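## Task

Six parcels with mail stop codes printed on top are stacked on the cart's upper tier. Place the M42 parcel in the desk's letter tray so that no part hangs past the tray's edge. Every other parcel must end up on the cart's upper tier, within its rim. Release everything and back away at the end. The robot must not tip over or finish leaning, or the task fails. A result that stays in place only because the robot is holding it does not count.

## Robot and tools

Robot: Hello Robot Stretch 3, a single-arm mobile robot. It has a two-wheel differential base (0.33 m long, 0.34 m wide), a lift carriage on a vertical mast, and a telescoping arm that reaches out to the robot's RIGHT side. The arm ends in a wrist (yaw, pitch, roll) and a two-finger gripper. To move the gripper forward or back you drive the base. The base cannot move sideways. Turns in place pivot about the point midway between the wheels, 0.05 m behind the front edge. With the arm in and the wrist folded, a turn sweeps a radius of 0.28 m. An unfolded, level wrist reaches farther than that.

Frames: the base frame has its origin on the floor between the drive wheels, x forward, y left, z up. hand_pose is reported in this frame, at the point where the closed fingertips meet. With all wrist joints at zero, the hand frame's x points up, y points back along the arm toward the mast, and z points rearward. The odometry frame is the base frame as it was at scene start. base_odometry heading runs -3.142 to 3.142, positive to the left, and is wheel-based, so slipping counts as travel. turned_by_wheels and turned_by_imu give the turn since the last result. base_tilt is in degrees, and forward/right are positive when leaning that way. It carries a fixed bias of up to about 4 degrees.

execute_actions(actions, cameras): actions is a list holding exactly one action, or empty to just read the state and images. An action may contain:
- base: exactly one of {"translate_m": d}, a relative straight drive from the current position, -1 to 1 m, forward positive; or {"rotate_rad": d}, a relative turn in place, -3.2 to 3.2 rad, left/counter-clockwise positive.
- joints: absolute targets by name, each a single number. lift_m 0 to 1.1 (arm height on the mast). arm_m 0 to 0.52 (extension). wrist_yaw_rad -1.345 to 4.42 (0 is along the arm, positive swings toward the front, 3.0 is folded over the base). wrist_pitch_rad -1.57 to 0.451 (0 is level, negative tips the fingers down). wrist_roll_rad -2.911 to 2.911. gripper_m -0.089 to 0.179 (larger is wider; the real fingertip gap is about 0.007 m smaller when nearly closed and about 0.025 m smaller when fully open, and it is zero below 0.007). head_pan_rad -3.953 to 1.73 (0 faces forward, -1.57 faces along the arm). head_tilt_rad -1.53 to 0.419 (negative looks down).
- contact_limits: {"arm_m": effort percent 1-100}. The arm motion stops (contact_stop) when effort reaches this value. Lower values are gentler, but too low stops at once.

Motions in one action start together. A joint or base left out may keep pushing toward its earlier target. Unknown keys or out-of-range values reject the whole call. cameras: a list of head_camera, nav_camera, wrist_camera or all. Null or omitted means all, and [] means none. Each action lasts at most 15 s.

wait(seconds 0-10): no new command; returns state and images. zoom_image(camera, region [x0,y0,x1,y1] in pixels, at most 504x504): a closer view of that camera's latest image. finished_scene(scene): ends scene 1 or 2 for good and reports success. Call it only when the goal is met and stable.

Result lines: base_status and joint_status report how each motion ended. done: reached the target (for the base, the wheels turned fully, even with slip). off_target: stopped short and may still be pushing. contact_stop, time_out, torque_fault: the target is dropped. The arm and lift go slack after a contact stop until commanded again, and a slack lift may sink under load. on_its_own covers uncommanded joints; "held at" is the target held, not the actual position. motor_effort is a percentage with the peak in brackets. It has fixed bias and noise, and wheel effort is positive when pushing forward. An effort at rest outside its rest range suggests the joint is pushing on something or carrying a load. lidar_m: 12 ranges in 30-degree sectors counter-clockwise from straight ahead (4th left, 7th behind, 10th right), measured in a plane 0.17 m high, valid 0.15-12 m; "-" means nothing seen. It misses glass and thin legs, and the mast and low lift hide some sectors. wrist_depth_mm and head_depth_mm: 7x7 grids of median depths (45-1000 mm and 280-4000 mm). The head grid follows the sideways image. contact_limits shows the current, default and maximum values.

Speed: the base is fast (0.30 m/s, 1.9 rad/s) only when stowed (lift_m < 0.30, arm_m < 0.03, wrist_yaw_rad > 2.54); otherwise 0.10 m/s and 0.63 rad/s.

Gripper: to grip, command below the object's width. To release, command at least 0.02 above the touch value. Neither the reading nor done proves a grasp; check the cameras. Squeezing very hard triggers a stall guard that weakens the grip. Send a new value to re-squeeze.

Avoid: folding or unfolding the wrist unless lift_m is 0.32-0.95, wrist_pitch_rad is -0.4 and roll is about 0. Once folded, the lift may go down to 0.25. With yaw below -0.4, keep pitch at -0.5 or lower. Pushing with the arm against something solid while the gripper is above about 0.45 m can tip the robot, and a second push after a contact stop tips it more easily. Driving while gripping or pushing a fixed object, or snagging furniture (especially in reverse), can also tip it. If tilting, undo the last move in small steps, pull the gripper free, and lower lift_m to about 0.2. The wrist and head have no contact stop; prolonged strain causes a 10 s torque fault. The simulation runs while you think, and the robot holds its last command.

Cameras: head_camera and nav_camera move with head pan and tilt; wrist_camera rides on the gripper. Calibration: head_camera 896x504 pinhole K=[[643.38,0,447.235],[0,643.38,249.576],[0,0,1]]; nav_camera 672x504 fisheye K=[[329.298,0,334.787],[0,329.298,250.189],[0,0,1]]; wrist_camera 644x364 pinhole K=[[315.426,0,322.067],[0,315.426,180.109],[0,0,1]]. Poses (T_world_to_cam) are computed from joint readings and have small errors, larger for the wrist camera.

Each tool is called after ">>>" in YAML: its name, and indented under it one key for each argument.

## Session

>>> execute_actions:
  actions: []

Scene clock: 0.00 s.
base_odometry: x=+0.000 y=+0.000 heading=+0.000 (m, m, rad; odometry frame)
turned_by_wheels: +0.000 (rad since the last result)
turned_by_imu: +0.000 (rad since the last result)
base_tilt: forward=-0.4 right=+0.1 (deg)
lidar_m: 2.25 2.20 1.98 1.41 1.87 1.69 1.70 1.69 1.69 1.79 2.15 2.00
head_depth_mm: 1563 2338 2341 2319 2302 1971 2260 / 1558 2421 2417 2404 2382 2000 2310 / 1567 2439 2480 2513 2457 1917 2396 / 1553 2548 2567 2565 2547 2245 2402 / 1549 2548 2686 2655 2648 2303 2440 / 1604 2552 2737 2733 2714 2120 2207 / 1746 2523 2867 2842 2773 2778 2457
base_status: not commanded
joint_positions: lift_m=+0.540 arm_m=+0.001 wrist_yaw_rad=+2.952 wrist_pitch_rad=-0.425 wrist_roll_rad=-0.014 gripper_m=+0.037 head_pan_rad=-0.016 head_tilt_rad=+0.002
joint_status: not commanded
motor_effort: left_wheel=+1 right_wheel=+0 lift_m=+23 arm_m=-1 wrist_yaw_rad=-1 wrist_pitch_rad=+5 wrist_roll_rad=+0 gripper_m=+0 head_pan_rad=+0 head_tilt_rad=+2 (%)
hand_pose: x=+0.0208 y=+0.0732 z=+0.5510 quat_wxyz=(+0.214, +0.697, +0.085, +0.679) (m; base frame)
wrist_depth_mm: - - - - - - - / - - - - - - - / - - - - - - - / - - - - - - - / - - - 976 - 969 970 / 850 837 - 803 - 818 813 / 728 742 - 708 679 706 711
pictures: head_camera (sideways: a quarter turn clockwise sets it upright), nav_camera (sideways: a quarter turn counterclockwise sets it upright), wrist_camera
Images, in order (width x height): head_camera 896x504, nav_camera 672x504, wrist_camera 644x364.

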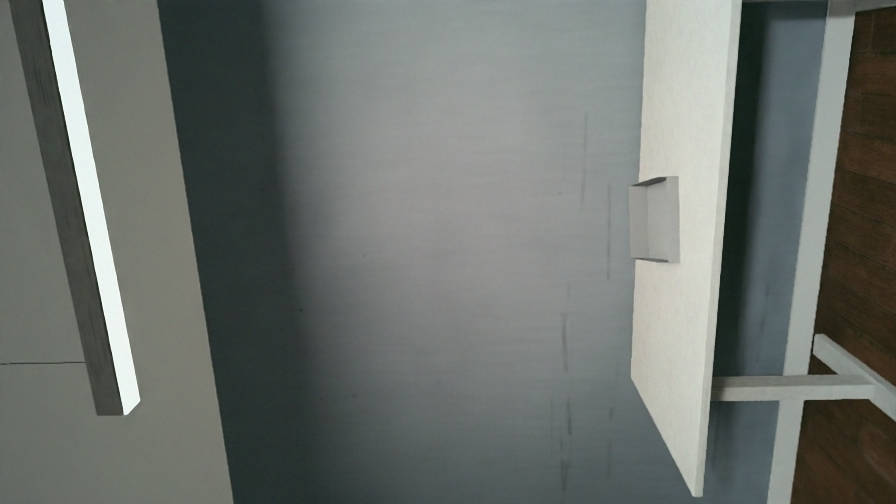

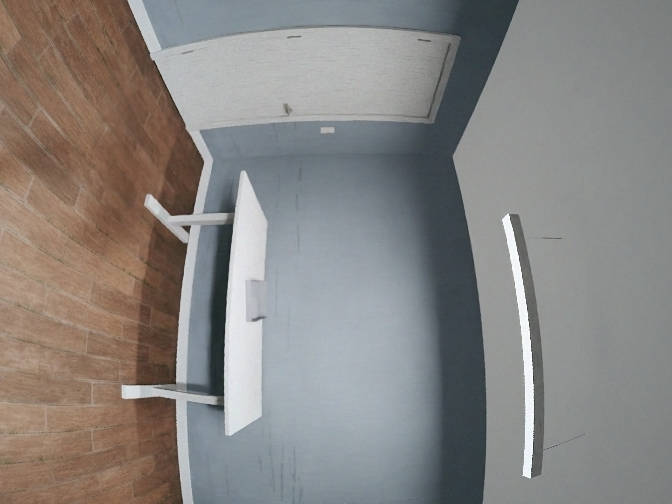

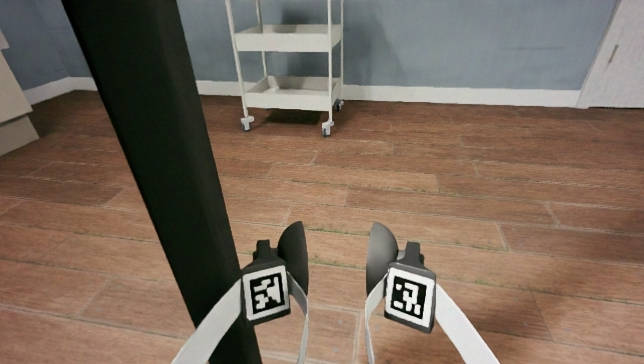

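>>> execute_actions:
  actions:
    - {"joints": {"head_pan_rad": 3.1, "head_tilt_rad": -0.3}}
  cameras: ["head_camera"]

action 0: "joints": head_pan_rad = 3.1 is out of range -3.953 to 1.73

>>> execute_actions:
  actions:
    - {"joints": {"head_pan_rad": -3.14, "head_tilt_rad": -0.3}}
  cameras: ["head_camera"]

Scene clock: 7.90 s.
base_odometry: x=+0.000 y=+0.000 heading=+0.000 (m, m, rad; odometry frame)
turned_by_wheels: +0.000 (rad since the last result)
turned_by_imu: +0.000 (rad since the last result)
base_tilt: forward=-0.5 right=+0.3 (deg)
lidar_m: 2.24 2.20 1.98 1.41 1.86 1.69 1.70 1.69 1.69 1.79 2.15 2.00
head_depth_mm: 1955 2072 2140 1676 1719 1826 1593 / 2038 2119 2226 1739 1778 1893 1598 / 2093 2190 2315 1804 1847 1918 1604 / 2124 2279 2402 1834 1914 2008 1614 / 2246 2319 2466 2579 2722 2103 1594 / 2340 2439 2586 2669 2796 2087 1596 / 2386 2484 2634 2812 2889 2092 1606
base_status: not commanded
joint_positions: lift_m=+0.540 arm_m=+0.001 wrist_yaw_rad=+2.952 wrist_pitch_rad=-0.425 wrist_roll_rad=-0.014 gripper_m=+0.037 head_pan_rad=-3.133 head_tilt_rad=-0.296
joint_status: all done
motor_effort: left_wheel=+0(0) right_wheel=+0(1) lift_m=+23(23) arm_m=+0(1) wrist_yaw_rad=-1(0) wrist_pitch_rad=+5(5) wrist_roll_rad=+0(0) gripper_m=+0(0) head_pan_rad=-3(31) head_tilt_rad=-2(19) (%)
hand_pose: x=+0.0208 y=+0.0732 z=+0.5510 quat_wxyz=(+0.214, +0.697, +0.085, +0.679) (m; base frame)
wrist_depth_mm: - - - - - - - / - - - - - - - / - - - - - - - / - - - - - - - / - - - - - 974 962 / 887 809 - 833 - 830 806 / 731 713 - 733 687 699 714
pictures: head_camera (sideways: a quarter turn clockwise sets it upright)
camera_calibration (this result's frames):
head_camera: T_world_to_cam=[[0.233599, -0.00614833, -0.972313, 1.2815], [-0.015002, -0.999884, 0.00271842, 0.00207984], [-0.972217, 0.0139516, -0.233665, 0.263551], [0, 0, 0, 1]] pos_world=[-0.0430985, 0.00628174, 1.3076]
Images, in order (width x height): head_camera 896x504.

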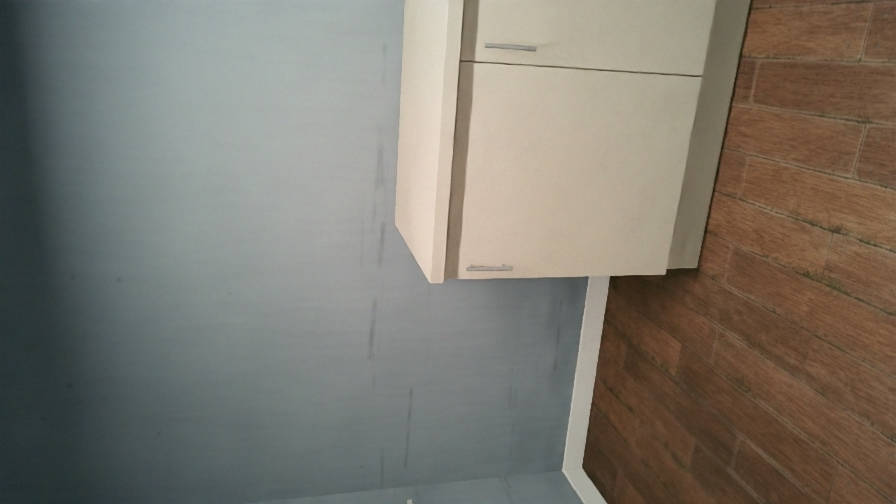

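>>> execute_actions:
  actions:
    - {"joints": {"head_pan_rad": 1.57, "head_tilt_rad": -0.3}}
  cameras: ["head_camera"]

Scene clock: 14.30 s.
base_odometry: x=+0.000 y=+0.000 heading=+0.000 (m, m, rad; odometry frame)
turned_by_wheels: +0.000 (rad since the last result)
turned_by_imu: +0.000 (rad since the last result)
base_tilt: forward=-0.6 right=+0.2 (deg)
lidar_m: 2.24 2.21 1.98 1.41 1.87 1.69 1.70 1.69 1.69 1.79 2.15 2.00
head_depth_mm: 1674 1747 1824 1916 2021 2066 1591 / 1702 1788 1882 1970 2087 2093 1580 / 1780 1840 1939 2035 1836 1838 1589 / 1809 1922 2015 2086 1746 1833 1607 / 1893 1952 2077 2168 1837 1924 1603 / 1947 2033 2158 2274 2390 2122 1617 / 2015 2111 2259 2327 2540 2105 1606
base_status: not commanded
joint_positions: lift_m=+0.540 arm_m=+0.001 wrist_yaw_rad=+2.952 wrist_pitch_rad=-0.425 wrist_roll_rad=-0.014 gripper_m=+0.037 head_pan_rad=+1.563 head_tilt_rad=-0.296
joint_status: all done
motor_effort: left_wheel=+0(0) right_wheel=-1(0) lift_m=+23(24) arm_m=-1(0) wrist_yaw_rad=+0(1) wrist_pitch_rad=+5(5) wrist_roll_rad=+0(0) gripper_m=+0(0) head_pan_rad=+2(32) head_tilt_rad=-2(2) (%)
hand_pose: x=+0.0208 y=+0.0732 z=+0.5510 quat_wxyz=(+0.214, +0.697, +0.085, +0.679) (m; base frame)
wrist_depth_mm: - - - - - - - / - - - - - - - / - - - - - - - / - - - - - - - / - - - - - 972 - / 866 858 - 841 - 842 816 / 715 711 - 711 698 704 690
pictures: head_camera (sideways: a quarter turn clockwise sets it upright)
camera_calibration (this result's frames):
head_camera: T_world_to_cam=[[-0.0100865, -0.233462, -0.972313, 1.28299], [-0.999489, 0.0318605, 0.00271842, 0.00808523], [0.0303437, 0.971844, -0.233664, 0.257435], [0, 0, 0, 1]] pos_world=[0.0132105, 0.0490856, 1.3076]
Images, in order (width x height): head_camera 896x504.

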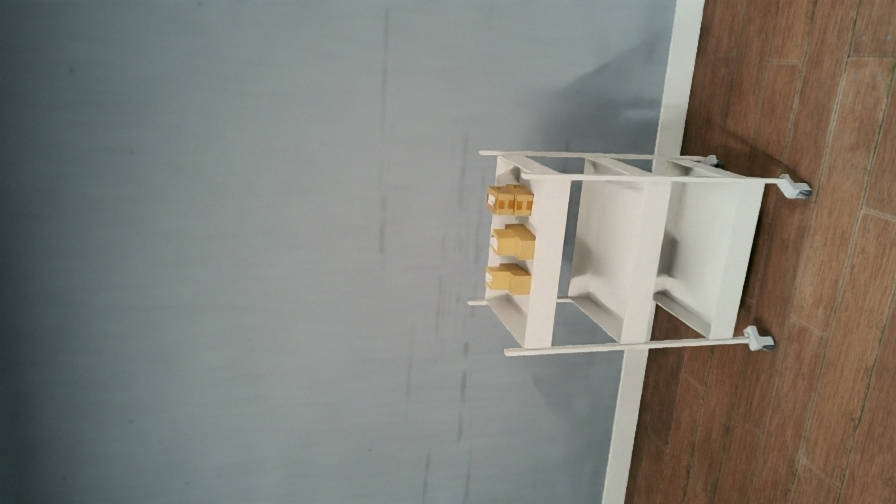

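>>> zoom_image:
  camera: "head_camera"
  region: [440, 130, 620, 370]

Region (440, 130, 620, 370) of head_camera's 896x504 image, scaled by 2.100, with more detail than that image has; it fills the left 378 columns of this view, and the rest is white.

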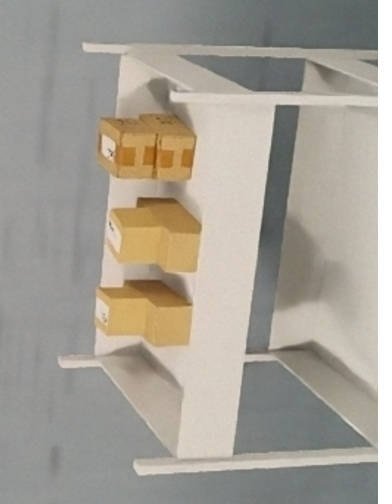

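>>> execute_actions:
  actions:
    - {"base": {"rotate_rad": 1.57}, "joints": {"head_pan_rad": 0.0, "head_tilt_rad": -0.5, "lift_m": 0.9}}
  cameras: ["head_camera"]

Scene clock: 44.13 s.
base_odometry: x=+0.000 y=+0.000 heading=+1.570 (m, m, rad; odometry frame)
turned_by_wheels: +1.570 (rad since the last result)
turned_by_imu: +1.553 (rad since the last result)
base_tilt: forward=-0.4 right=+0.0 (deg)
lidar_m: 1.41 1.88 1.69 1.70 1.68 1.47 1.79 2.14 2.00 2.25 2.22 1.98
head_depth_mm: 1614 1734 1869 2044 2123 1644 1348 / 1669 1776 1942 2139 2143 1648 1356 / 1728 1861 1976 1817 1922 1657 1343 / 1762 1916 2051 1818 1914 1651 1347 / 1819 1962 2116 1909 1987 1653 1343 / 1865 2038 2232 2473 2141 1655 1355 / 1927 2117 2315 2536 2141 1677 1343
base_status: done
joint_positions: lift_m=+0.899 arm_m=+0.001 wrist_yaw_rad=+2.952 wrist_pitch_rad=-0.426 wrist_roll_rad=-0.014 gripper_m=+0.037 head_pan_rad=+0.007 head_tilt_rad=-0.494
joint_status: all done
motor_effort: left_wheel=-4(7) right_wheel=+6(9) lift_m=+36(37) arm_m=+0(1) wrist_yaw_rad=-1(0) wrist_pitch_rad=+5(5) wrist_roll_rad=+0(0) gripper_m=-1(0) head_pan_rad=-3(32) head_tilt_rad=-3(17) (%)
hand_pose: x=+0.0208 y=+0.0732 z=+0.9103 quat_wxyz=(+0.214, +0.697, +0.085, +0.679) (m; base frame)
wrist_depth_mm: - - - - - - - / - - - - - - - / - - - - - - - / - - - - - - - / - - - - - - - / - - - - - - - / - - - - - - -
pictures: head_camera (sideways: a quarter turn clockwise sets it upright)
camera_calibration (this result's frames):
head_camera: T_world_to_cam=[[-0.419921, 0.00519948, -0.907546, 1.20093], [0.0167297, 0.999858, -0.0020125, 0.0080455], [0.907406, -0.0160281, -0.419949, 0.494522], [0, 0, 0, 1]] pos_world=[0.0554275, -0.0063623, 1.29759]
Images, in order (width x height): head_camera 896x504.

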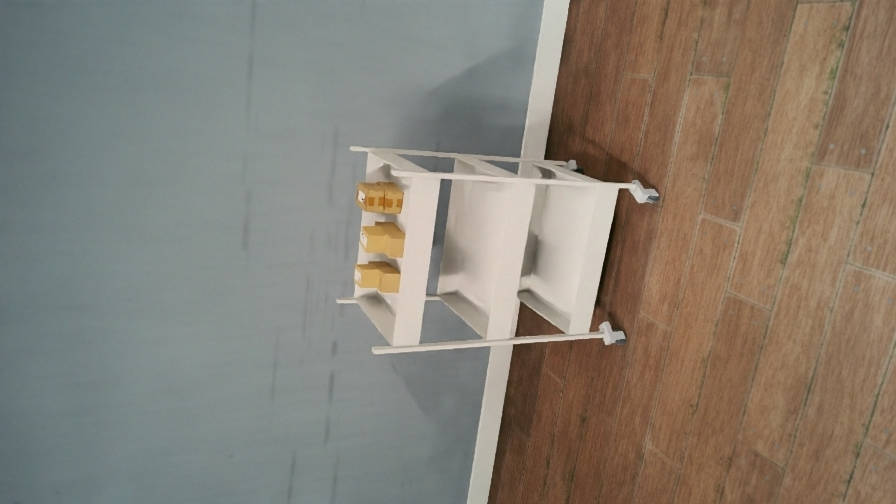

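Drive closer to read labels.

>>> execute_actions:
  actions:
    - {"base": {"translate_m": 0.8}, "joints": {"head_pan_rad": 0.0, "head_tilt_rad": -0.9}}
  cameras: ["head_camera"]

Scene clock: 59.53 s.
base_odometry: x=+0.001 y=+0.800 heading=+1.570 (m, m, rad; odometry frame)
turned_by_wheels: +0.000 (rad since the last result)
turned_by_imu: +0.001 (rad since the last result)
base_tilt: forward=-0.5 right=+0.1 (deg)
lidar_m: 0.65 0.77 1.42 1.43 1.73 2.30 2.24 3.02 2.42 2.20 1.37 0.64
head_depth_mm: 1025 1167 1360 1608 1480 1289 1137 / 1047 1181 1005 1195 1436 1272 1127 / 1086 1216 957 1133 1313 1274 1124 / 1120 1246 949 1158 1379 1278 1128 / 1153 1286 986 1182 1376 1270 1126 / 1189 1389 999 1646 1439 1268 1128 / 1233 1443 1734 1709 1454 1279 1125
base_status: done
joint_positions: lift_m=+0.899 arm_m=+0.001 wrist_yaw_rad=+2.952 wrist_pitch_rad=-0.426 wrist_roll_rad=-0.014 gripper_m=+0.037 head_pan_rad=+0.007 head_tilt_rad=-0.889
joint_status: all done
motor_effort: left_wheel=-5(6) right_wheel=+5(9) lift_m=+36(37) arm_m=-1(1) wrist_yaw_rad=+0(0) wrist_pitch_rad=+5(5) wrist_roll_rad=+0(0) gripper_m=+0(0) head_pan_rad=-3(4) head_tilt_rad=-5(24) (%)
hand_pose: x=+0.0208 y=+0.0732 z=+0.9103 quat_wxyz=(+0.214, +0.697, +0.085, +0.679) (m; base frame)
wrist_depth_mm: - - - - - - - / - - - - - - - / - - - - - - - / - - - - - - - / - - - - - - - / - - - - - - - / - - - - - - -
pictures: head_camera (sideways: a quarter turn clockwise sets it upright)
camera_calibration (this result's frames):
head_camera: T_world_to_cam=[[-0.736697, 0.00313308, -0.676216, 0.901282], [0.0143954, 0.999835, -0.0110504, 0.0198227], [0.67607, -0.0178752, -0.736621, 0.907904], [0, 0, 0, 1]] pos_world=[0.049879, -0.00641426, 1.27846]
Images, in order (width x height): head_camera 896x504.

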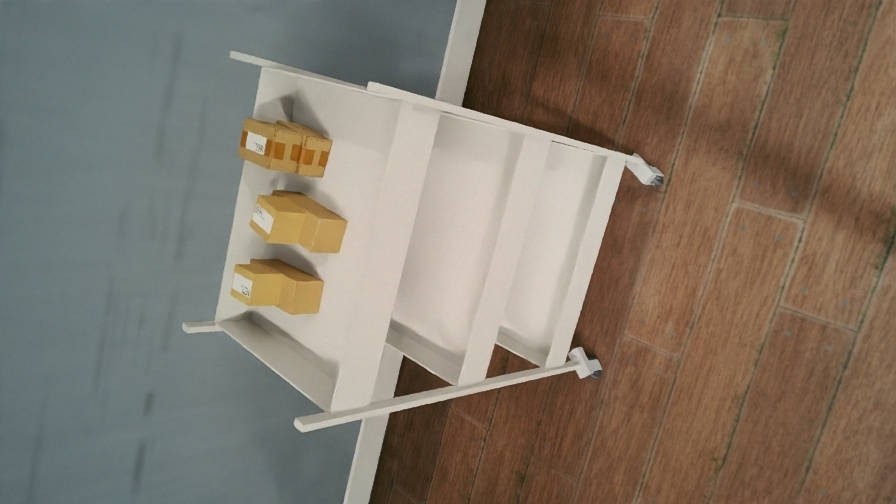

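>>> zoom_image:
  camera: "head_camera"
  region: [210, 100, 360, 330]

Region (210, 100, 360, 330) of head_camera's 896x504 image, scaled by 2.191, with more detail than that image has; it fills the left 329 columns of this view, and the rest is white.

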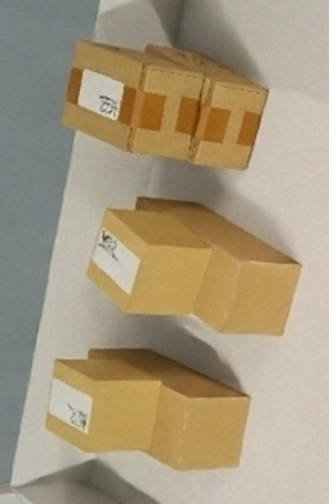

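>>> execute_actions:
  actions:
    - {"base": {"rotate_rad": 1.232}, "joints": {"wrist_yaw_rad": 0.0, "head_pan_rad": -1.57, "head_tilt_rad": -0.9, "gripper_m": 0.15}}
  cameras: ["head_camera"]

>>> execute_actions:
  actions:
    - {"joints": {"wrist_pitch_rad": -1.57, "lift_m": 1.09}}
  cameras: ["head_camera", "wrist_camera"]

Scene clock: 126.03 s.
base_odometry: x=+0.001 y=+0.800 heading=+2.801 (m, m, rad; odometry frame)
turned_by_wheels: +1.232 (rad since the last result)
turned_by_imu: +1.218 (rad since the last result)
base_tilt: forward=-0.5 right=+0.2 (deg)
lidar_m: 1.43 1.48 2.65 2.24 2.61 2.41 2.24 1.78 1.28 0.64 0.67 1.69
head_depth_mm: 1092 1259 1502 1728 - - 1100 / 1077 1253 1499 1724 - - 1110 / 1072 1254 1481 1700 - - 1110 / 1079 1246 1426 1220 - 1270 1132 / 1075 1216 978 1102 1350 1277 1124 / 1059 1203 945 1128 1335 1261 1128 / 1063 1191 947 1123 1309 1261 1126
base_status: done
joint_positions: lift_m=+0.899 arm_m=+0.001 wrist_yaw_rad=+0.002 wrist_pitch_rad=-0.426 wrist_roll_rad=-0.014 gripper_m=+0.150 head_pan_rad=-1.563 head_tilt_rad=-0.889
joint_status: all done
motor_effort: left_wheel=-4(9) right_wheel=+6(10) lift_m=+36(36) arm_m=-1(1) wrist_yaw_rad=-3(2) wrist_pitch_rad=+5(5) wrist_roll_rad=+0(0) gripper_m=-1(85) head_pan_rad=-2(33) head_tilt_rad=-4(4) (%)
hand_pose: x=-0.0210 y=-0.3697 z=+0.9103 quat_wxyz=(+0.697, +0.151, -0.686, -0.148) (m; base frame)
wrist_depth_mm: 951 933 909 897 913 860 919 / 987 989 999 957 985 961 968 / - - 803 - - - - / - 663 661 762 - - - / - 551 540 890 - - - / - - 805 853 - - - / - - 925 959 - - -
pictures: head_camera (sideways: a quarter turn clockwise sets it upright)
camera_calibration (this result's frames):
head_camera: T_world_to_cam=[[0.00247906, 0.736858, -0.676043, 0.896548], [0.999848, -0.0135068, -0.0110554, 0.0138179], [-0.0172774, -0.675913, -0.736779, 0.91234], [0, 0, 0, 1]] pos_world=[-0.000275488, -0.0437792, 1.27845]
Images, in order (width x height): head_camera 896x504.

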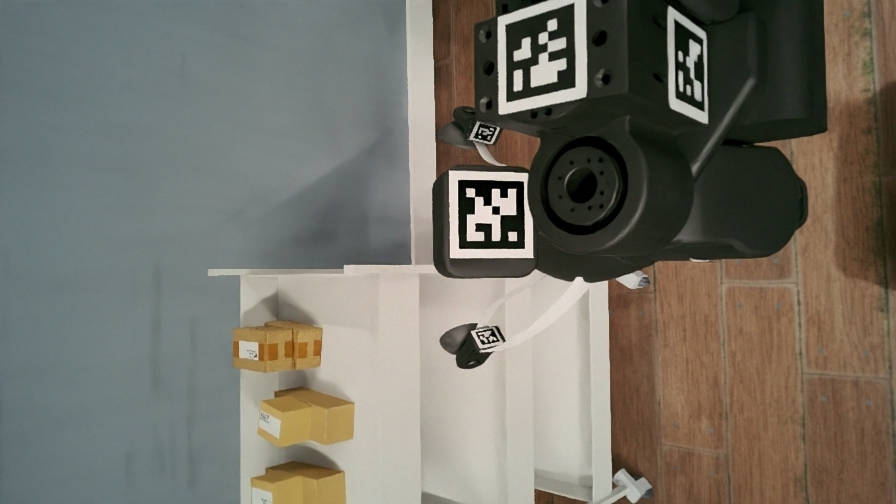

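Scene clock: 128.60 s.
base_odometry: x=+0.001 y=+0.800 heading=+2.801 (m, m, rad; odometry frame)
turned_by_wheels: +0.000 (rad since the last result)
turned_by_imu: +0.000 (rad since the last result)
base_tilt: forward=-0.4 right=+0.4 (deg)
lidar_m: 1.42 1.47 2.66 2.25 2.61 2.42 2.24 1.78 1.28 0.63 0.67 1.69
head_depth_mm: - - - - - - 1111 / - - - - - - 1116 / - - - - - - 1107 / 1077 1225 1365 - - 1230 1125 / 1065 1211 980 1129 1336 1278 1121 / 1061 1195 945 1129 1342 1291 1104 / 1058 1195 942 1123 1314 1271 1122
base_status: not commanded
joint_positions: lift_m=+1.089 arm_m=+0.001 wrist_yaw_rad=+0.002 wrist_pitch_rad=-1.545 wrist_roll_rad=-0.014 gripper_m=+0.150 head_pan_rad=-1.563 head_tilt_rad=-0.889
joint_status: all done
joint sent to its limit — the command would take wrist_pitch_rad past its lower limit, so that joint was sent only as far as its limit.
motor_effort: left_wheel=-4(4) right_wheel=+5(5) lift_m=+36(37) arm_m=-1(0) wrist_yaw_rad=-3(3) wrist_pitch_rad=-1(5) wrist_roll_rad=+0(0) gripper_m=+1(0) head_pan_rad=-2(3) head_tilt_rad=-5(5) (%)
hand_pose: x=-0.0217 y=-0.1287 z=+0.9713 quat_wxyz=(+0.511, +0.498, -0.502, -0.490) (m; base frame)
wrist_depth_mm: - - - - - - - / - - - - - - - / - - - - - - - / - - - - - - - / - - - - - - - / - - - - - - - / - - - - - - -
pictures: head_camera (sideways: a quarter turn clockwise sets it upright), wrist_camera
camera_calibration (this result's frames):
head_camera: T_world_to_cam=[[0.00247906, 0.736858, -0.676043, 0.896548], [0.999848, -0.0135068, -0.0110554, 0.0138179], [-0.0172774, -0.675913, -0.736779, 0.91234], [0, 0, 0, 1]] pos_world=[-0.000275488, -0.0437792, 1.27845]
wrist_camera: T_world_to_cam=[[-0.998811, -0.00347532, -0.0486175, 0.0310061], [-0.00896368, 0.99354, 0.113131, 0.0549153], [0.0479103, 0.113432, -0.99239, 1.14572], [0, 0, 0, 1]] pos_world=[-0.0234301, -0.184414, 1.13229]
Images, in order (width x height): head_camera 896x504, wrist_camera 644x364.

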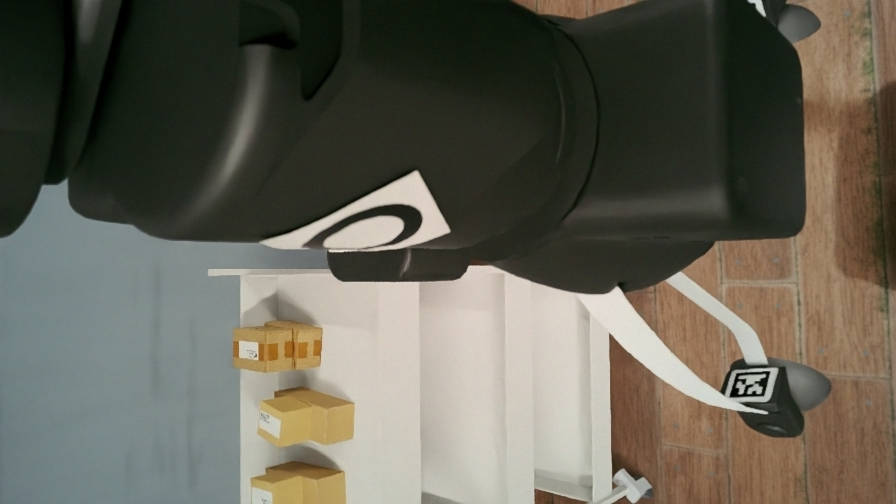

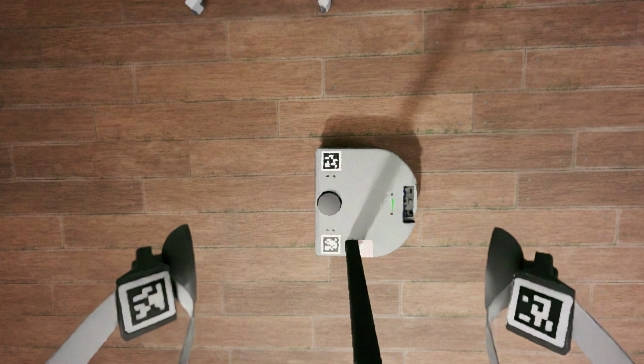

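>>> execute_actions:
  actions:
    - {"base": {"rotate_rad": -1.571}}
  cameras: []

>>> execute_actions:
  actions:
    - {"base": {"translate_m": 0.28}}
  cameras: []

>>> execute_actions:
  actions:
    - {"base": {"rotate_rad": 1.571}}
  cameras: ["head_camera", "wrist_camera"]

Scene clock: 192.43 s.
base_odometry: x=+0.001 y=+0.800 heading=+1.231 (m, m, rad; odometry frame)
turned_by_wheels: -1.571 (rad since the last result)
turned_by_imu: -1.553 (rad since the last result)
base_tilt: forward=-0.5 right=+0.3 (deg)
lidar_m: 0.63 0.67 1.48 1.43 1.48 2.63 2.24 2.62 2.42 2.25 1.77 1.27
head_depth_mm: - - - - - - 1118 / - - - - - - 1111 / - - - - - - 1113 / 2427 2664 2186 - - 1236 1130 / 2432 2677 2104 1715 1488 1275 1127 / 2079 2604 2070 1720 1463 1295 1106 / 2414 2608 2093 1708 1457 1280 1116
base_status: done
joint_positions: lift_m=+1.089 arm_m=+0.001 wrist_yaw_rad=+0.002 wrist_pitch_rad=-1.546 wrist_roll_rad=-0.014 gripper_m=+0.150 head_pan_rad=-1.563 head_tilt_rad=-0.889
joint_status: not commanded
motor_effort: left_wheel=+4(8) right_wheel=-6(9) lift_m=+36(36) arm_m=-1(1) wrist_yaw_rad=-3(3) wrist_pitch_rad=-1(2) wrist_roll_rad=+0(0) gripper_m=+0(0) head_pan_rad=-2(3) head_tilt_rad=-4(4) (%)
hand_pose: x=-0.0217 y=-0.1286 z=+0.9713 quat_wxyz=(+0.510, +0.498, -0.502, -0.490) (m; base frame)
wrist_depth_mm: - - - - - - - / - - - - - - - / - - - - - - - / - - - - - - - / 809 - - - - - - / 828 - - - - - - / 839 - - - - - -
pictures: none
No camera images: the call's "cameras" was empty. Leave "cameras" out to get every camera's image.

Scene clock: 196.47 s.
base_odometry: x=+0.094 y=+1.064 heading=+1.231 (m, m, rad; odometry frame)
turned_by_wheels: +0.000 (rad since the last result)
turned_by_imu: +0.001 (rad since the last result)
base_tilt: forward=-0.5 right=+0.1 (deg)
lidar_m: 0.36 0.38 0.52 1.42 1.48 2.03 2.52 2.91 2.53 2.22 1.36 0.99
head_depth_mm: - - - - - - 1118 / - - - - - - 1114 / - - - - - - 1116 / 1914 2652 2191 - - 1233 1131 / 1914 2588 2095 1730 1494 1274 1125 / 2424 2651 2092 1719 1475 1293 1106 / 2399 2616 2085 1703 1466 1270 1125
base_status: done
joint_positions: lift_m=+1.089 arm_m=+0.001 wrist_yaw_rad=+0.002 wrist_pitch_rad=-1.546 wrist_roll_rad=-0.014 gripper_m=+0.150 head_pan_rad=-1.563 head_tilt_rad=-0.889
joint_status: not commanded
motor_effort: left_wheel=+4(10) right_wheel=-5(7) lift_m=+36(36) arm_m=-1(1) wrist_yaw_rad=-3(3) wrist_pitch_rad=-1(1) wrist_roll_rad=+0(0) gripper_m=+0(0) head_pan_rad=-3(2) head_tilt_rad=-5(5) (%)
hand_pose: x=-0.0217 y=-0.1286 z=+0.9713 quat_wxyz=(+0.510, +0.498, -0.502, -0.490) (m; base frame)
wrist_depth_mm: - - - - - - - / - - - - - - - / - - - - - - - / - - - - - - - / 796 810 - - - - - / 476 789 - - - - - / 533 834 - - - - -
pictures: none
No camera images: the call's "cameras" was empty. Leave "cameras" out to get every camera's image.

Scene clock: 199.93 s.
base_odometry: x=+0.094 y=+1.064 heading=+2.802 (m, m, rad; odometry frame)
turned_by_wheels: +1.571 (rad since the last result)
turned_by_imu: +1.554 (rad since the last result)
base_tilt: forward=-0.4 right=+0.1 (deg)
lidar_m: 1.42 1.47 2.01 2.51 2.90 2.53 2.22 1.37 0.99 0.36 0.38 0.51
head_depth_mm: - - - - - - 1117 / - - - - - - 1117 / - - - - - - 1107 / 820 950 1066 - - 1093 1127 / 817 944 1060 807 726 1070 1127 / 816 938 1053 791 733 932 1109 / 807 931 1046 736 732 927 1116
base_status: done
joint_positions: lift_m=+1.089 arm_m=+0.001 wrist_yaw_rad=+0.002 wrist_pitch_rad=-1.546 wrist_roll_rad=-0.014 gripper_m=+0.150 head_pan_rad=-1.563 head_tilt_rad=-0.889
joint_status: not commanded
motor_effort: left_wheel=-4(8) right_wheel=+4(9) lift_m=+36(36) arm_m=-1(1) wrist_yaw_rad=-3(3) wrist_pitch_rad=-1(1) wrist_roll_rad=+0(0) gripper_m=+0(0) head_pan_rad=-3(3) head_tilt_rad=-4(4) (%)
hand_pose: x=-0.0217 y=-0.1286 z=+0.9713 quat_wxyz=(+0.510, +0.498, -0.502, -0.490) (m; base frame)
wrist_depth_mm: - 736 713 725 - - - / - - - - - - - / - - - - - - - / - - - - - - - / - - - - - - - / - - - - - - - / - - - - - - -
pictures: head_camera (sideways: a quarter turn clockwise sets it upright), wrist_camera
camera_calibration (this result's frames):
head_camera: T_world_to_cam=[[0.00256214, 0.736894, -0.676003, 0.896495], [0.999846, -0.0136193, -0.0110565, 0.0138194], [-0.0173542, -0.675871, -0.736816, 0.912388], [0, 0, 0, 1]] pos_world=[-0.000280451, -0.0437772, 1.27845]
wrist_camera: T_world_to_cam=[[-0.998811, -0.00345288, -0.0486181, 0.0310101], [-0.00896295, 0.993489, 0.113577, 0.0543768], [0.0479094, 0.113878, -0.992339, 1.14572], [0, 0, 0, 1]] pos_world=[-0.0234302, -0.184388, 1.13228]
Images, in order (width x height): head_camera 896x504, wrist_camera 644x364.

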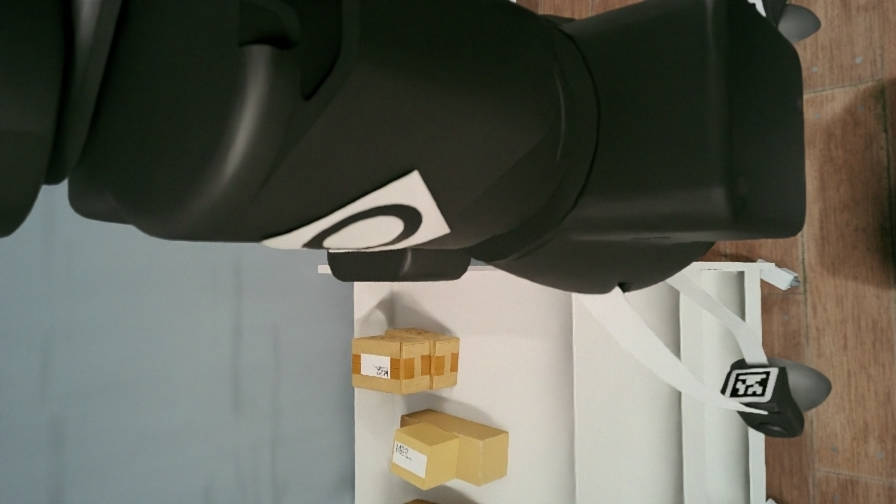

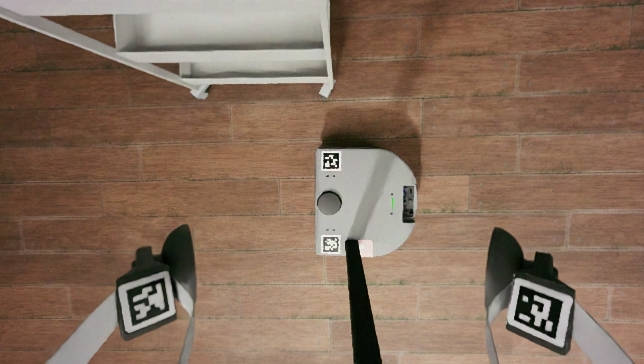

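>>> zoom_image:
  camera: "head_camera"
  region: [330, 310, 530, 504]

Region (330, 310, 530, 504) of head_camera's 896x504 image, scaled by 2.520, with more detail than that image has; it fills the top 489 rows of this view, and the rest is white.

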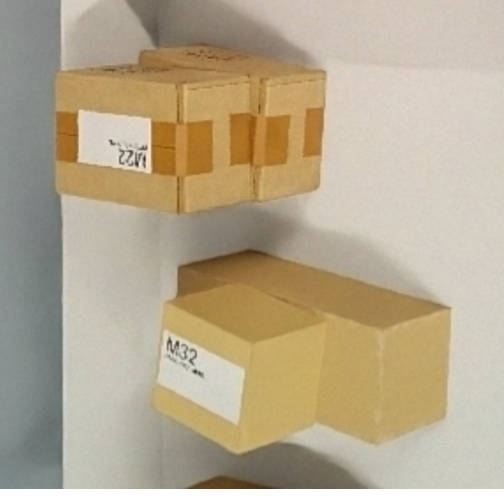

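>>> execute_actions:
  actions:
    - {"base": {"translate_m": 0.3}, "joints": {"arm_m": 0.3}}
  cameras: ["head_camera", "wrist_camera"]

Scene clock: 214.00 s.
base_odometry: x=-0.188 y=+1.164 heading=+2.801 (m, m, rad; odometry frame)
turned_by_wheels: +0.000 (rad since the last result)
turned_by_imu: +0.000 (rad since the last result)
base_tilt: forward=-0.6 right=+0.1 (deg)
lidar_m: 1.13 1.16 1.59 2.54 2.91 2.80 2.52 1.36 0.38 0.36 0.38 1.29
head_depth_mm: 827 957 1108 810 734 1220 1128 / 822 957 1045 797 741 1091 1129 / 811 965 1065 763 745 1098 1135 / - 984 1051 812 736 1077 1131 / 808 933 1049 789 736 927 1120 / 807 932 1073 1250 721 1225 1135 / 804 922 1092 1318 1455 1267 1118
base_status: done
joint_positions: lift_m=+1.089 arm_m=+0.300 wrist_yaw_rad=+0.001 wrist_pitch_rad=-1.546 wrist_roll_rad=-0.014 gripper_m=+0.150 head_pan_rad=-1.563 head_tilt_rad=-0.889
joint_status: all done
motor_effort: left_wheel=-4(4) right_wheel=+5(10) lift_m=+36(36) arm_m=+4(4) wrist_yaw_rad=-1(4) wrist_pitch_rad=-1(1) wrist_roll_rad=+0(0) gripper_m=+1(0) head_pan_rad=-3(3) head_tilt_rad=-4(5) (%)
hand_pose: x=-0.0216 y=-0.4267 z=+0.9713 quat_wxyz=(+0.510, +0.498, -0.502, -0.491) (m; base frame)
wrist_depth_mm: - - 457 448 424 349 - / - - 450 462 379 439 - / - - 472 461 461 454 - / - - 475 476 472 458 - / - - - 478 479 443 - / - - - - - - - / - - - - - - -
pictures: head_camera (sideways: a quarter turn clockwise sets it upright), wrist_camera
camera_calibration (this result's frames):
head_camera: T_world_to_cam=[[0.00262712, 0.736943, -0.675949, 0.896424], [0.999845, -0.0137072, -0.0110581, 0.0138214], [-0.0174146, -0.675816, -0.736865, 0.912453], [0, 0, 0, 1]] pos_world=[-0.000284346, -0.0437749, 1.27844]
wrist_camera: T_world_to_cam=[[-0.998816, -0.00177219, -0.0486191, 0.0307284], [-0.00732693, 0.993418, 0.114312, 0.349846], [0.0480965, 0.114532, -0.992255, 1.17988], [0, 0, 0, 1]] pos_world=[-0.023493, -0.482623, 1.13225]
Images, in order (width x height): head_camera 896x504, wrist_camera 644x364.

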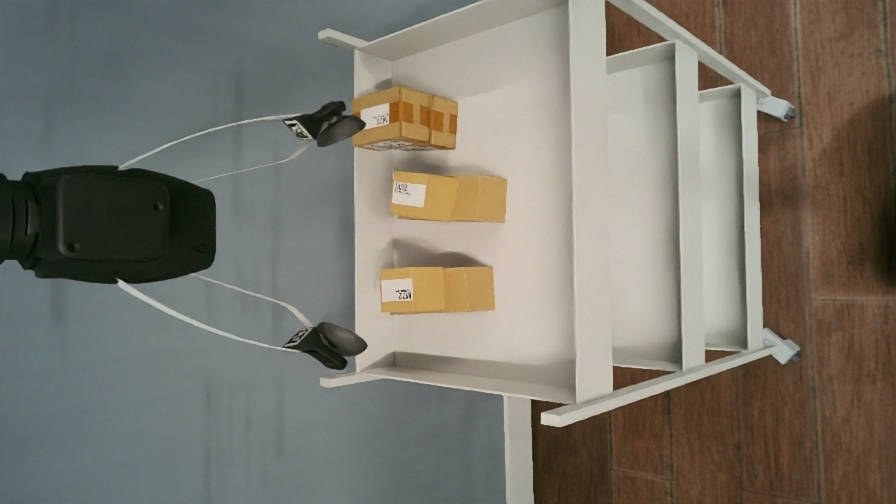

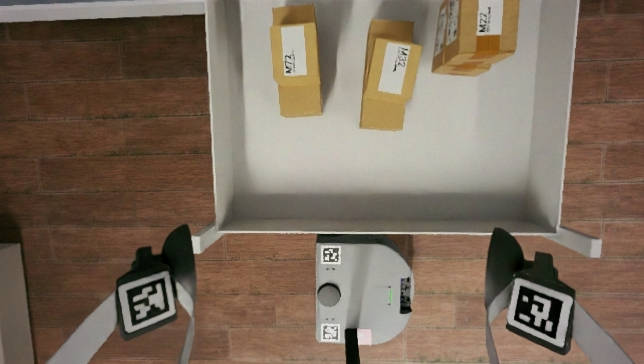

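>>> zoom_image:
  camera: "wrist_camera"
  region: [250, 0, 540, 140]

Region (250, 0, 540, 140) of wrist_camera's 644x364 image, scaled by 1.738; it fills the top 243 rows of this view, and the rest is white.

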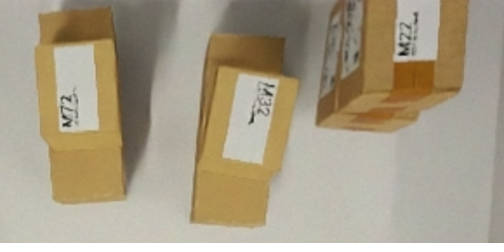

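>>> execute_actions:
  actions:
    - {"base": {"translate_m": 0.044}, "joints": {"arm_m": 0.44, "gripper_m": 0.1, "lift_m": 0.98}}
  cameras: ["wrist_camera"]

Scene clock: 273.27 s.
base_odometry: x=-0.230 y=+1.179 heading=+2.801 (m, m, rad; odometry frame)
turned_by_wheels: +0.000 (rad since the last result)
turned_by_imu: +0.000 (rad since the last result)
base_tilt: forward=-0.5 right=+0.2 (deg)
lidar_m: 1.08 1.12 1.52 2.55 2.91 2.84 2.56 1.36 0.38 0.36 0.37 1.29
head_depth_mm: - 988 1065 819 744 1073 1137 / 850 948 1070 796 739 1108 1137 / - 945 1038 767 742 1106 1132 / 803 - 1058 771 737 1076 1126 / 809 934 1052 833 721 1064 1128 / 803 927 1091 1340 1460 1264 1128 / 800 918 1093 1330 1462 1268 1123
base_status: done
joint_positions: lift_m=+0.981 arm_m=+0.440 wrist_yaw_rad=+0.000 wrist_pitch_rad=-1.547 wrist_roll_rad=-0.014 gripper_m=+0.100 head_pan_rad=-1.563 head_tilt_rad=-0.889
joint_status: all done
motor_effort: left_wheel=-3(5) right_wheel=+4(9) lift_m=+10(32) arm_m=+3(2) wrist_yaw_rad=-1(1) wrist_pitch_rad=-1(1) wrist_roll_rad=+1(0) gripper_m=+0(81) head_pan_rad=-3(3) head_tilt_rad=-4(4) (%)
hand_pose: x=-0.0216 y=-0.5666 z=+0.8626 quat_wxyz=(+0.510, +0.498, -0.502, -0.491) (m; base frame)
wrist_depth_mm: 892 864 881 909 905 900 914 / - - 351 346 342 333 281 / - - 356 350 351 319 243 / - - 367 256 332 298 248 / - - 373 317 361 356 357 / - - 379 376 372 366 360 / - - 387 386 377 373 363
pictures: wrist_camera
camera_calibration (this result's frames):
wrist_camera: T_world_to_cam=[[-0.998816, -0.0016935, -0.0486198, 0.025243], [-0.00727567, 0.993354, 0.114867, 0.500692], [0.0481022, 0.115085, -0.99219, 1.08833], [0, 0, 0, 1]] pos_world=[-0.0234949, -0.622571, 1.02354]
Images, in order (width x height): wrist_camera 644x364.

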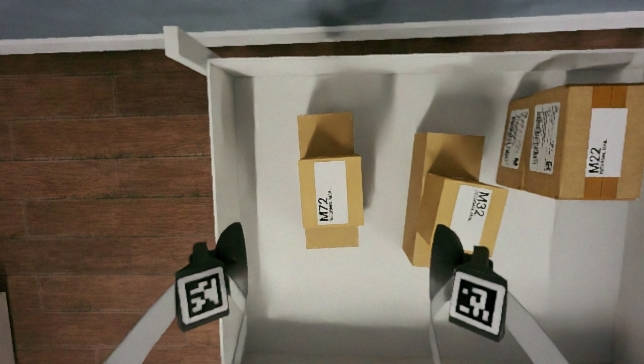

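>>> zoom_image:
  camera: "wrist_camera"
  region: [280, 90, 644, 300]

Region (280, 90, 644, 300) of wrist_camera's 644x364 image, scaled by 1.385; it fills the top 291 rows of this view, and the rest is white.

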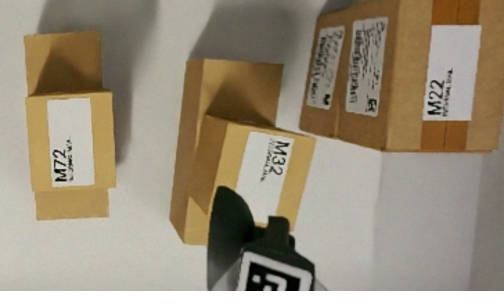

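>>> execute_actions:
  actions:
    - {"joints": {"arm_m": 0.46, "gripper_m": 0.085, "lift_m": 0.873}}
  cameras: ["wrist_camera"]

Scene clock: 318.83 s.
base_odometry: x=-0.230 y=+1.179 heading=+2.801 (m, m, rad; odometry frame)
turned_by_wheels: +0.000 (rad since the last result)
turned_by_imu: +0.000 (rad since the last result)
base_tilt: forward=-0.5 right=+0.3 (deg)
lidar_m: 1.08 1.12 1.52 2.54 2.91 2.84 2.56 1.36 0.38 0.36 0.37 1.29
head_depth_mm: 821 955 - - 741 974 1127 / 808 - 963 797 742 1110 1136 / 785 - 1064 765 740 1100 1132 / 798 - 872 770 740 1079 1128 / 805 931 1065 831 719 1067 1117 / 805 926 1099 1342 1463 1273 1119 / 801 923 1081 1332 1465 1276 1117
base_status: not commanded
joint_positions: lift_m=+0.874 arm_m=+0.460 wrist_yaw_rad=+0.000 wrist_pitch_rad=-1.547 wrist_roll_rad=-0.014 gripper_m=+0.085 head_pan_rad=-1.563 head_tilt_rad=-0.889
joint_status: all done
motor_effort: left_wheel=-3(3) right_wheel=+4(5) lift_m=+10(11) arm_m=+3(4) wrist_yaw_rad=+0(1) wrist_pitch_rad=-1(1) wrist_roll_rad=+0(0) gripper_m=+0(61) head_pan_rad=-3(3) head_tilt_rad=-4(4) (%)
hand_pose: x=-0.0216 y=-0.5866 z=+0.7556 quat_wxyz=(+0.510, +0.498, -0.502, -0.491) (m; base frame)
wrist_depth_mm: 149 682 753 789 789 783 748 / 926 210 247 242 238 235 229 / 961 226 250 246 243 239 224 / - 950 255 197 247 194 207 / - 989 258 151 252 191 203 / - 997 - 153 261 150 148 / - - 273 267 265 154 152
pictures: wrist_camera
camera_calibration (this result's frames):
wrist_camera: T_world_to_cam=[[-0.998816, -0.00168469, -0.04862, 0.0200123], [-0.00727573, 0.993333, 0.115048, 0.532651], [0.0481021, 0.115266, -0.992169, 0.984551], [0, 0, 0, 1]] pos_world=[-0.0234949, -0.642552, 0.916534]
Images, in order (width x height): wrist_camera 644x364.

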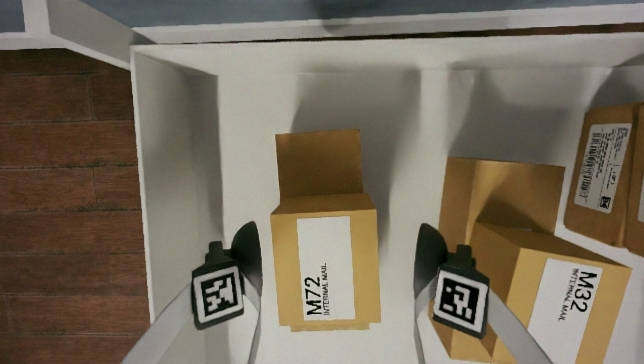

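>>> execute_actions:
  actions:
    - {"base": {"translate_m": 0.005}, "joints": {"lift_m": 0.852}}
  cameras: ["wrist_camera"]

Scene clock: 329.20 s.
base_odometry: x=-0.235 y=+1.180 heading=+2.801 (m, m, rad; odometry frame)
turned_by_wheels: +0.000 (rad since the last result)
turned_by_imu: +0.000 (rad since the last result)
base_tilt: forward=-0.5 right=+0.2 (deg)
lidar_m: 1.08 1.11 1.52 2.54 2.91 2.84 2.57 1.37 0.38 0.36 0.37 1.29
head_depth_mm: 823 959 1075 - - 1087 1117 / 820 910 - 812 740 1111 1135 / 800 - 1060 769 739 1104 1129 / 812 - 871 768 740 1076 1125 / 806 931 1050 832 738 1065 1122 / 805 932 1095 1334 1452 1280 1127 / 804 925 1084 1339 1447 1261 1124
base_status: done
joint_positions: lift_m=+0.853 arm_m=+0.460 wrist_yaw_rad=+0.000 wrist_pitch_rad=-1.547 wrist_roll_rad=-0.014 gripper_m=+0.085 head_pan_rad=-1.563 head_tilt_rad=-0.889
joint_status: all done
motor_effort: left_wheel=-3(5) right_wheel=+4(11) lift_m=+10(9) arm_m=+3(3) wrist_yaw_rad=-1(1) wrist_pitch_rad=-1(1) wrist_roll_rad=+0(0) gripper_m=-1(0) head_pan_rad=-3(3) head_tilt_rad=-5(4) (%)
hand_pose: x=-0.0216 y=-0.5866 z=+0.7346 quat_wxyz=(+0.510, +0.498, -0.502, -0.491) (m; base frame)
wrist_depth_mm: 142 174 695 730 177 179 181 / 919 195 225 222 219 213 214 / 939 202 230 223 223 220 215 / 945 202 233 176 227 178 195 / - 218 238 130 229 175 190 / 980 217 - 131 132 150 127 / - - 248 134 239 153 129
pictures: wrist_camera
camera_calibration (this result's frames):
wrist_camera: T_world_to_cam=[[-0.998816, -0.00168422, -0.04862, 0.0189917], [-0.00727525, 0.993333, 0.115048, 0.535068], [0.0481021, 0.115266, -0.992169, 0.963719], [0, 0, 0, 1]] pos_world=[-0.023495, -0.642552, 0.895537]
Images, in order (width x height): wrist_camera 644x364.

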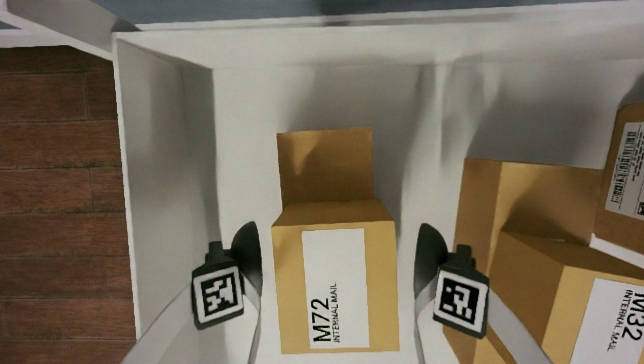

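Close the gripper.

>>> execute_actions:
  actions:
    - {"joints": {"gripper_m": 0.02}}
  cameras: ["wrist_camera"]

Scene clock: 332.60 s.
base_odometry: x=-0.235 y=+1.180 heading=+2.801 (m, m, rad; odometry frame)
turned_by_wheels: +0.000 (rad since the last result)
turned_by_imu: +0.000 (rad since the last result)
base_tilt: forward=-0.4 right=+0.3 (deg)
lidar_m: 1.08 1.12 1.52 2.54 2.91 2.84 2.57 1.36 0.38 0.36 0.37 1.30
head_depth_mm: 823 952 1076 - - 1093 1119 / 818 905 - 818 743 1110 1126 / 799 - 1064 770 742 1106 1124 / 812 - 871 766 737 1070 1130 / 810 938 1052 829 736 1064 1123 / 809 929 1098 1341 1459 1265 1121 / 802 923 1086 1324 1467 1265 1114
base_status: not commanded
joint_positions: lift_m=+0.853 arm_m=+0.460 wrist_yaw_rad=+0.000 wrist_pitch_rad=-1.547 wrist_roll_rad=-0.014 gripper_m=+0.021 head_pan_rad=-1.563 head_tilt_rad=-0.889
joint_status: all done
motor_effort: left_wheel=-4(3) right_wheel=+4(4) lift_m=+10(10) arm_m=+3(4) wrist_yaw_rad=-1(1) wrist_pitch_rad=-1(1) wrist_roll_rad=+0(0) gripper_m=-11(85) head_pan_rad=-3(3) head_tilt_rad=-4(4) (%)
hand_pose: x=-0.0216 y=-0.5866 z=+0.7346 quat_wxyz=(+0.510, +0.498, -0.502, -0.491) (m; base frame)
wrist_depth_mm: 143 173 695 717 177 179 181 / 916 194 222 222 219 216 214 / 956 202 228 223 225 219 216 / 978 201 232 177 228 180 194 / 991 219 237 128 229 174 193 / 980 218 242 130 128 159 127 / - 976 249 132 240 144 128
pictures: wrist_camera
camera_calibration (this result's frames):
wrist_camera: T_world_to_cam=[[-0.998816, -0.00168371, -0.04862, 0.018992], [-0.00727475, 0.993333, 0.115048, 0.535068], [0.0481022, 0.115266, -0.992169, 0.963719], [0, 0, 0, 1]] pos_world=[-0.023495, -0.642552, 0.895537]
Images, in order (width x height): wrist_camera 644x364.

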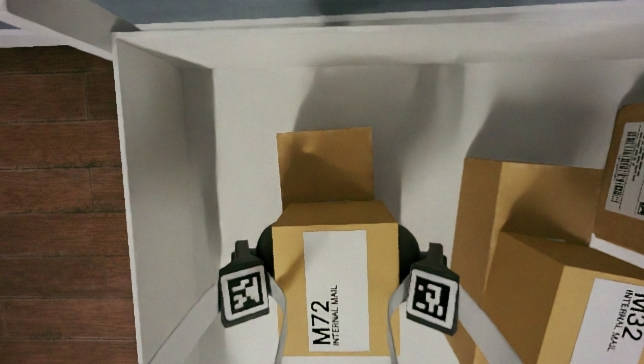

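Gripped. Lift it up.

>>> execute_actions:
  actions:
    - {"joints": {"lift_m": 0.96}}
  cameras: ["wrist_camera", "head_camera"]

Scene clock: 339.73 s.
base_odometry: x=-0.235 y=+1.180 heading=+2.801 (m, m, rad; odometry frame)
turned_by_wheels: +0.000 (rad since the last result)
turned_by_imu: +0.000 (rad since the last result)
base_tilt: forward=-0.5 right=+0.2 (deg)
lidar_m: 1.08 1.12 1.52 2.54 2.91 2.83 2.57 1.37 0.38 0.36 0.37 1.29
head_depth_mm: 796 - 1074 820 744 1097 1136 / - 968 1072 798 741 1105 1135 / - 946 1062 774 740 1103 1127 / - - 877 791 740 1076 1127 / 807 932 1053 828 736 1067 1130 / 803 929 1100 1338 1460 1269 1126 / 800 923 1089 1337 1449 1278 1124
base_status: not commanded
joint_positions: lift_m=+0.959 arm_m=+0.460 wrist_yaw_rad=+0.000 wrist_pitch_rad=-1.547 wrist_roll_rad=-0.014 gripper_m=+0.021 head_pan_rad=-1.563 head_tilt_rad=-0.889
joint_status: all done
motor_effort: left_wheel=-4(3) right_wheel=+5(5) lift_m=+36(37) arm_m=+3(3) wrist_yaw_rad=-1(1) wrist_pitch_rad=-1(1) wrist_roll_rad=+0(1) gripper_m=-13(13) head_pan_rad=-3(2) head_tilt_rad=-5(5) (%)
hand_pose: x=-0.0216 y=-0.5866 z=+0.8413 quat_wxyz=(+0.510, +0.498, -0.502, -0.491) (m; base frame)
wrist_depth_mm: 780 817 820 832 874 866 866 / - - 306 326 321 319 316 / - - 335 335 328 322 224 / - - 342 286 334 282 229 / - - 349 128 238 236 335 / - - - 130 129 341 341 / - - 366 133 361 350 343
pictures: head_camera (sideways: a quarter turn clockwise sets it upright), wrist_camera
camera_calibration (this result's frames):
head_camera: T_world_to_cam=[[0.00264019, 0.736946, -0.675947, 0.896421], [0.999845, -0.0137249, -0.0110582, 0.0138215], [-0.0174266, -0.675813, -0.736867, 0.912456], [0, 0, 0, 1]] pos_world=[-0.000285124, -0.0437747, 1.27844]
wrist_camera: T_world_to_cam=[[-0.998816, -0.00168387, -0.04862, 0.0241786], [-0.00727491, 0.993333, 0.115048, 0.522798], [0.0481022, 0.115266, -0.992169, 1.06956], [0, 0, 0, 1]] pos_world=[-0.023495, -0.642555, 1.00222]
Images, in order (width x height): head_camera 896x504, wrist_camera 644x364.

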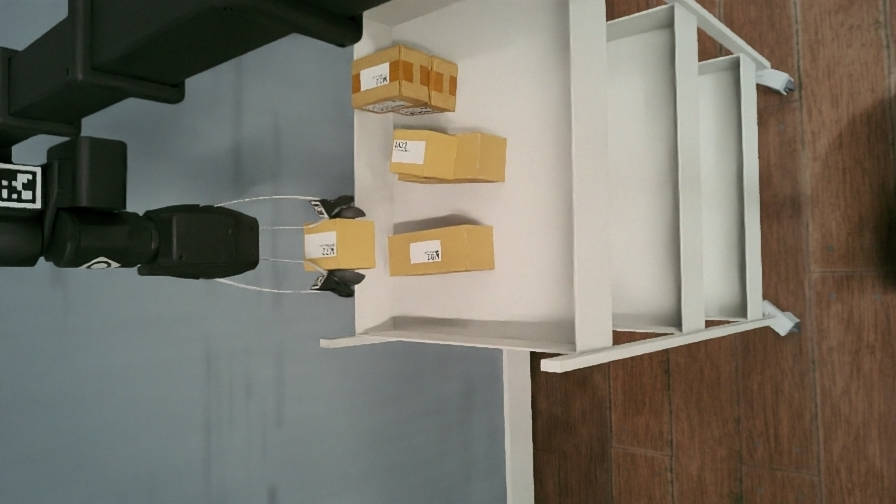

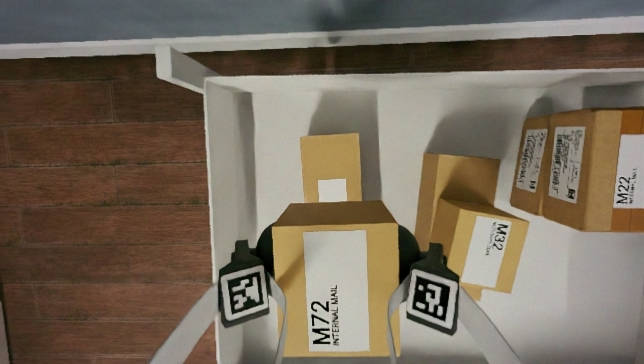

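>>> zoom_image:
  camera: "head_camera"
  region: [370, 200, 510, 300]

Region (370, 200, 510, 300) of head_camera's 896x504 image, scaled by 3.600, with more detail than that image has; it fills the top 360 rows of this view, and the rest is white.

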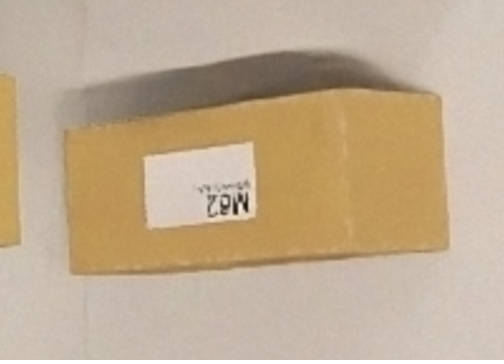

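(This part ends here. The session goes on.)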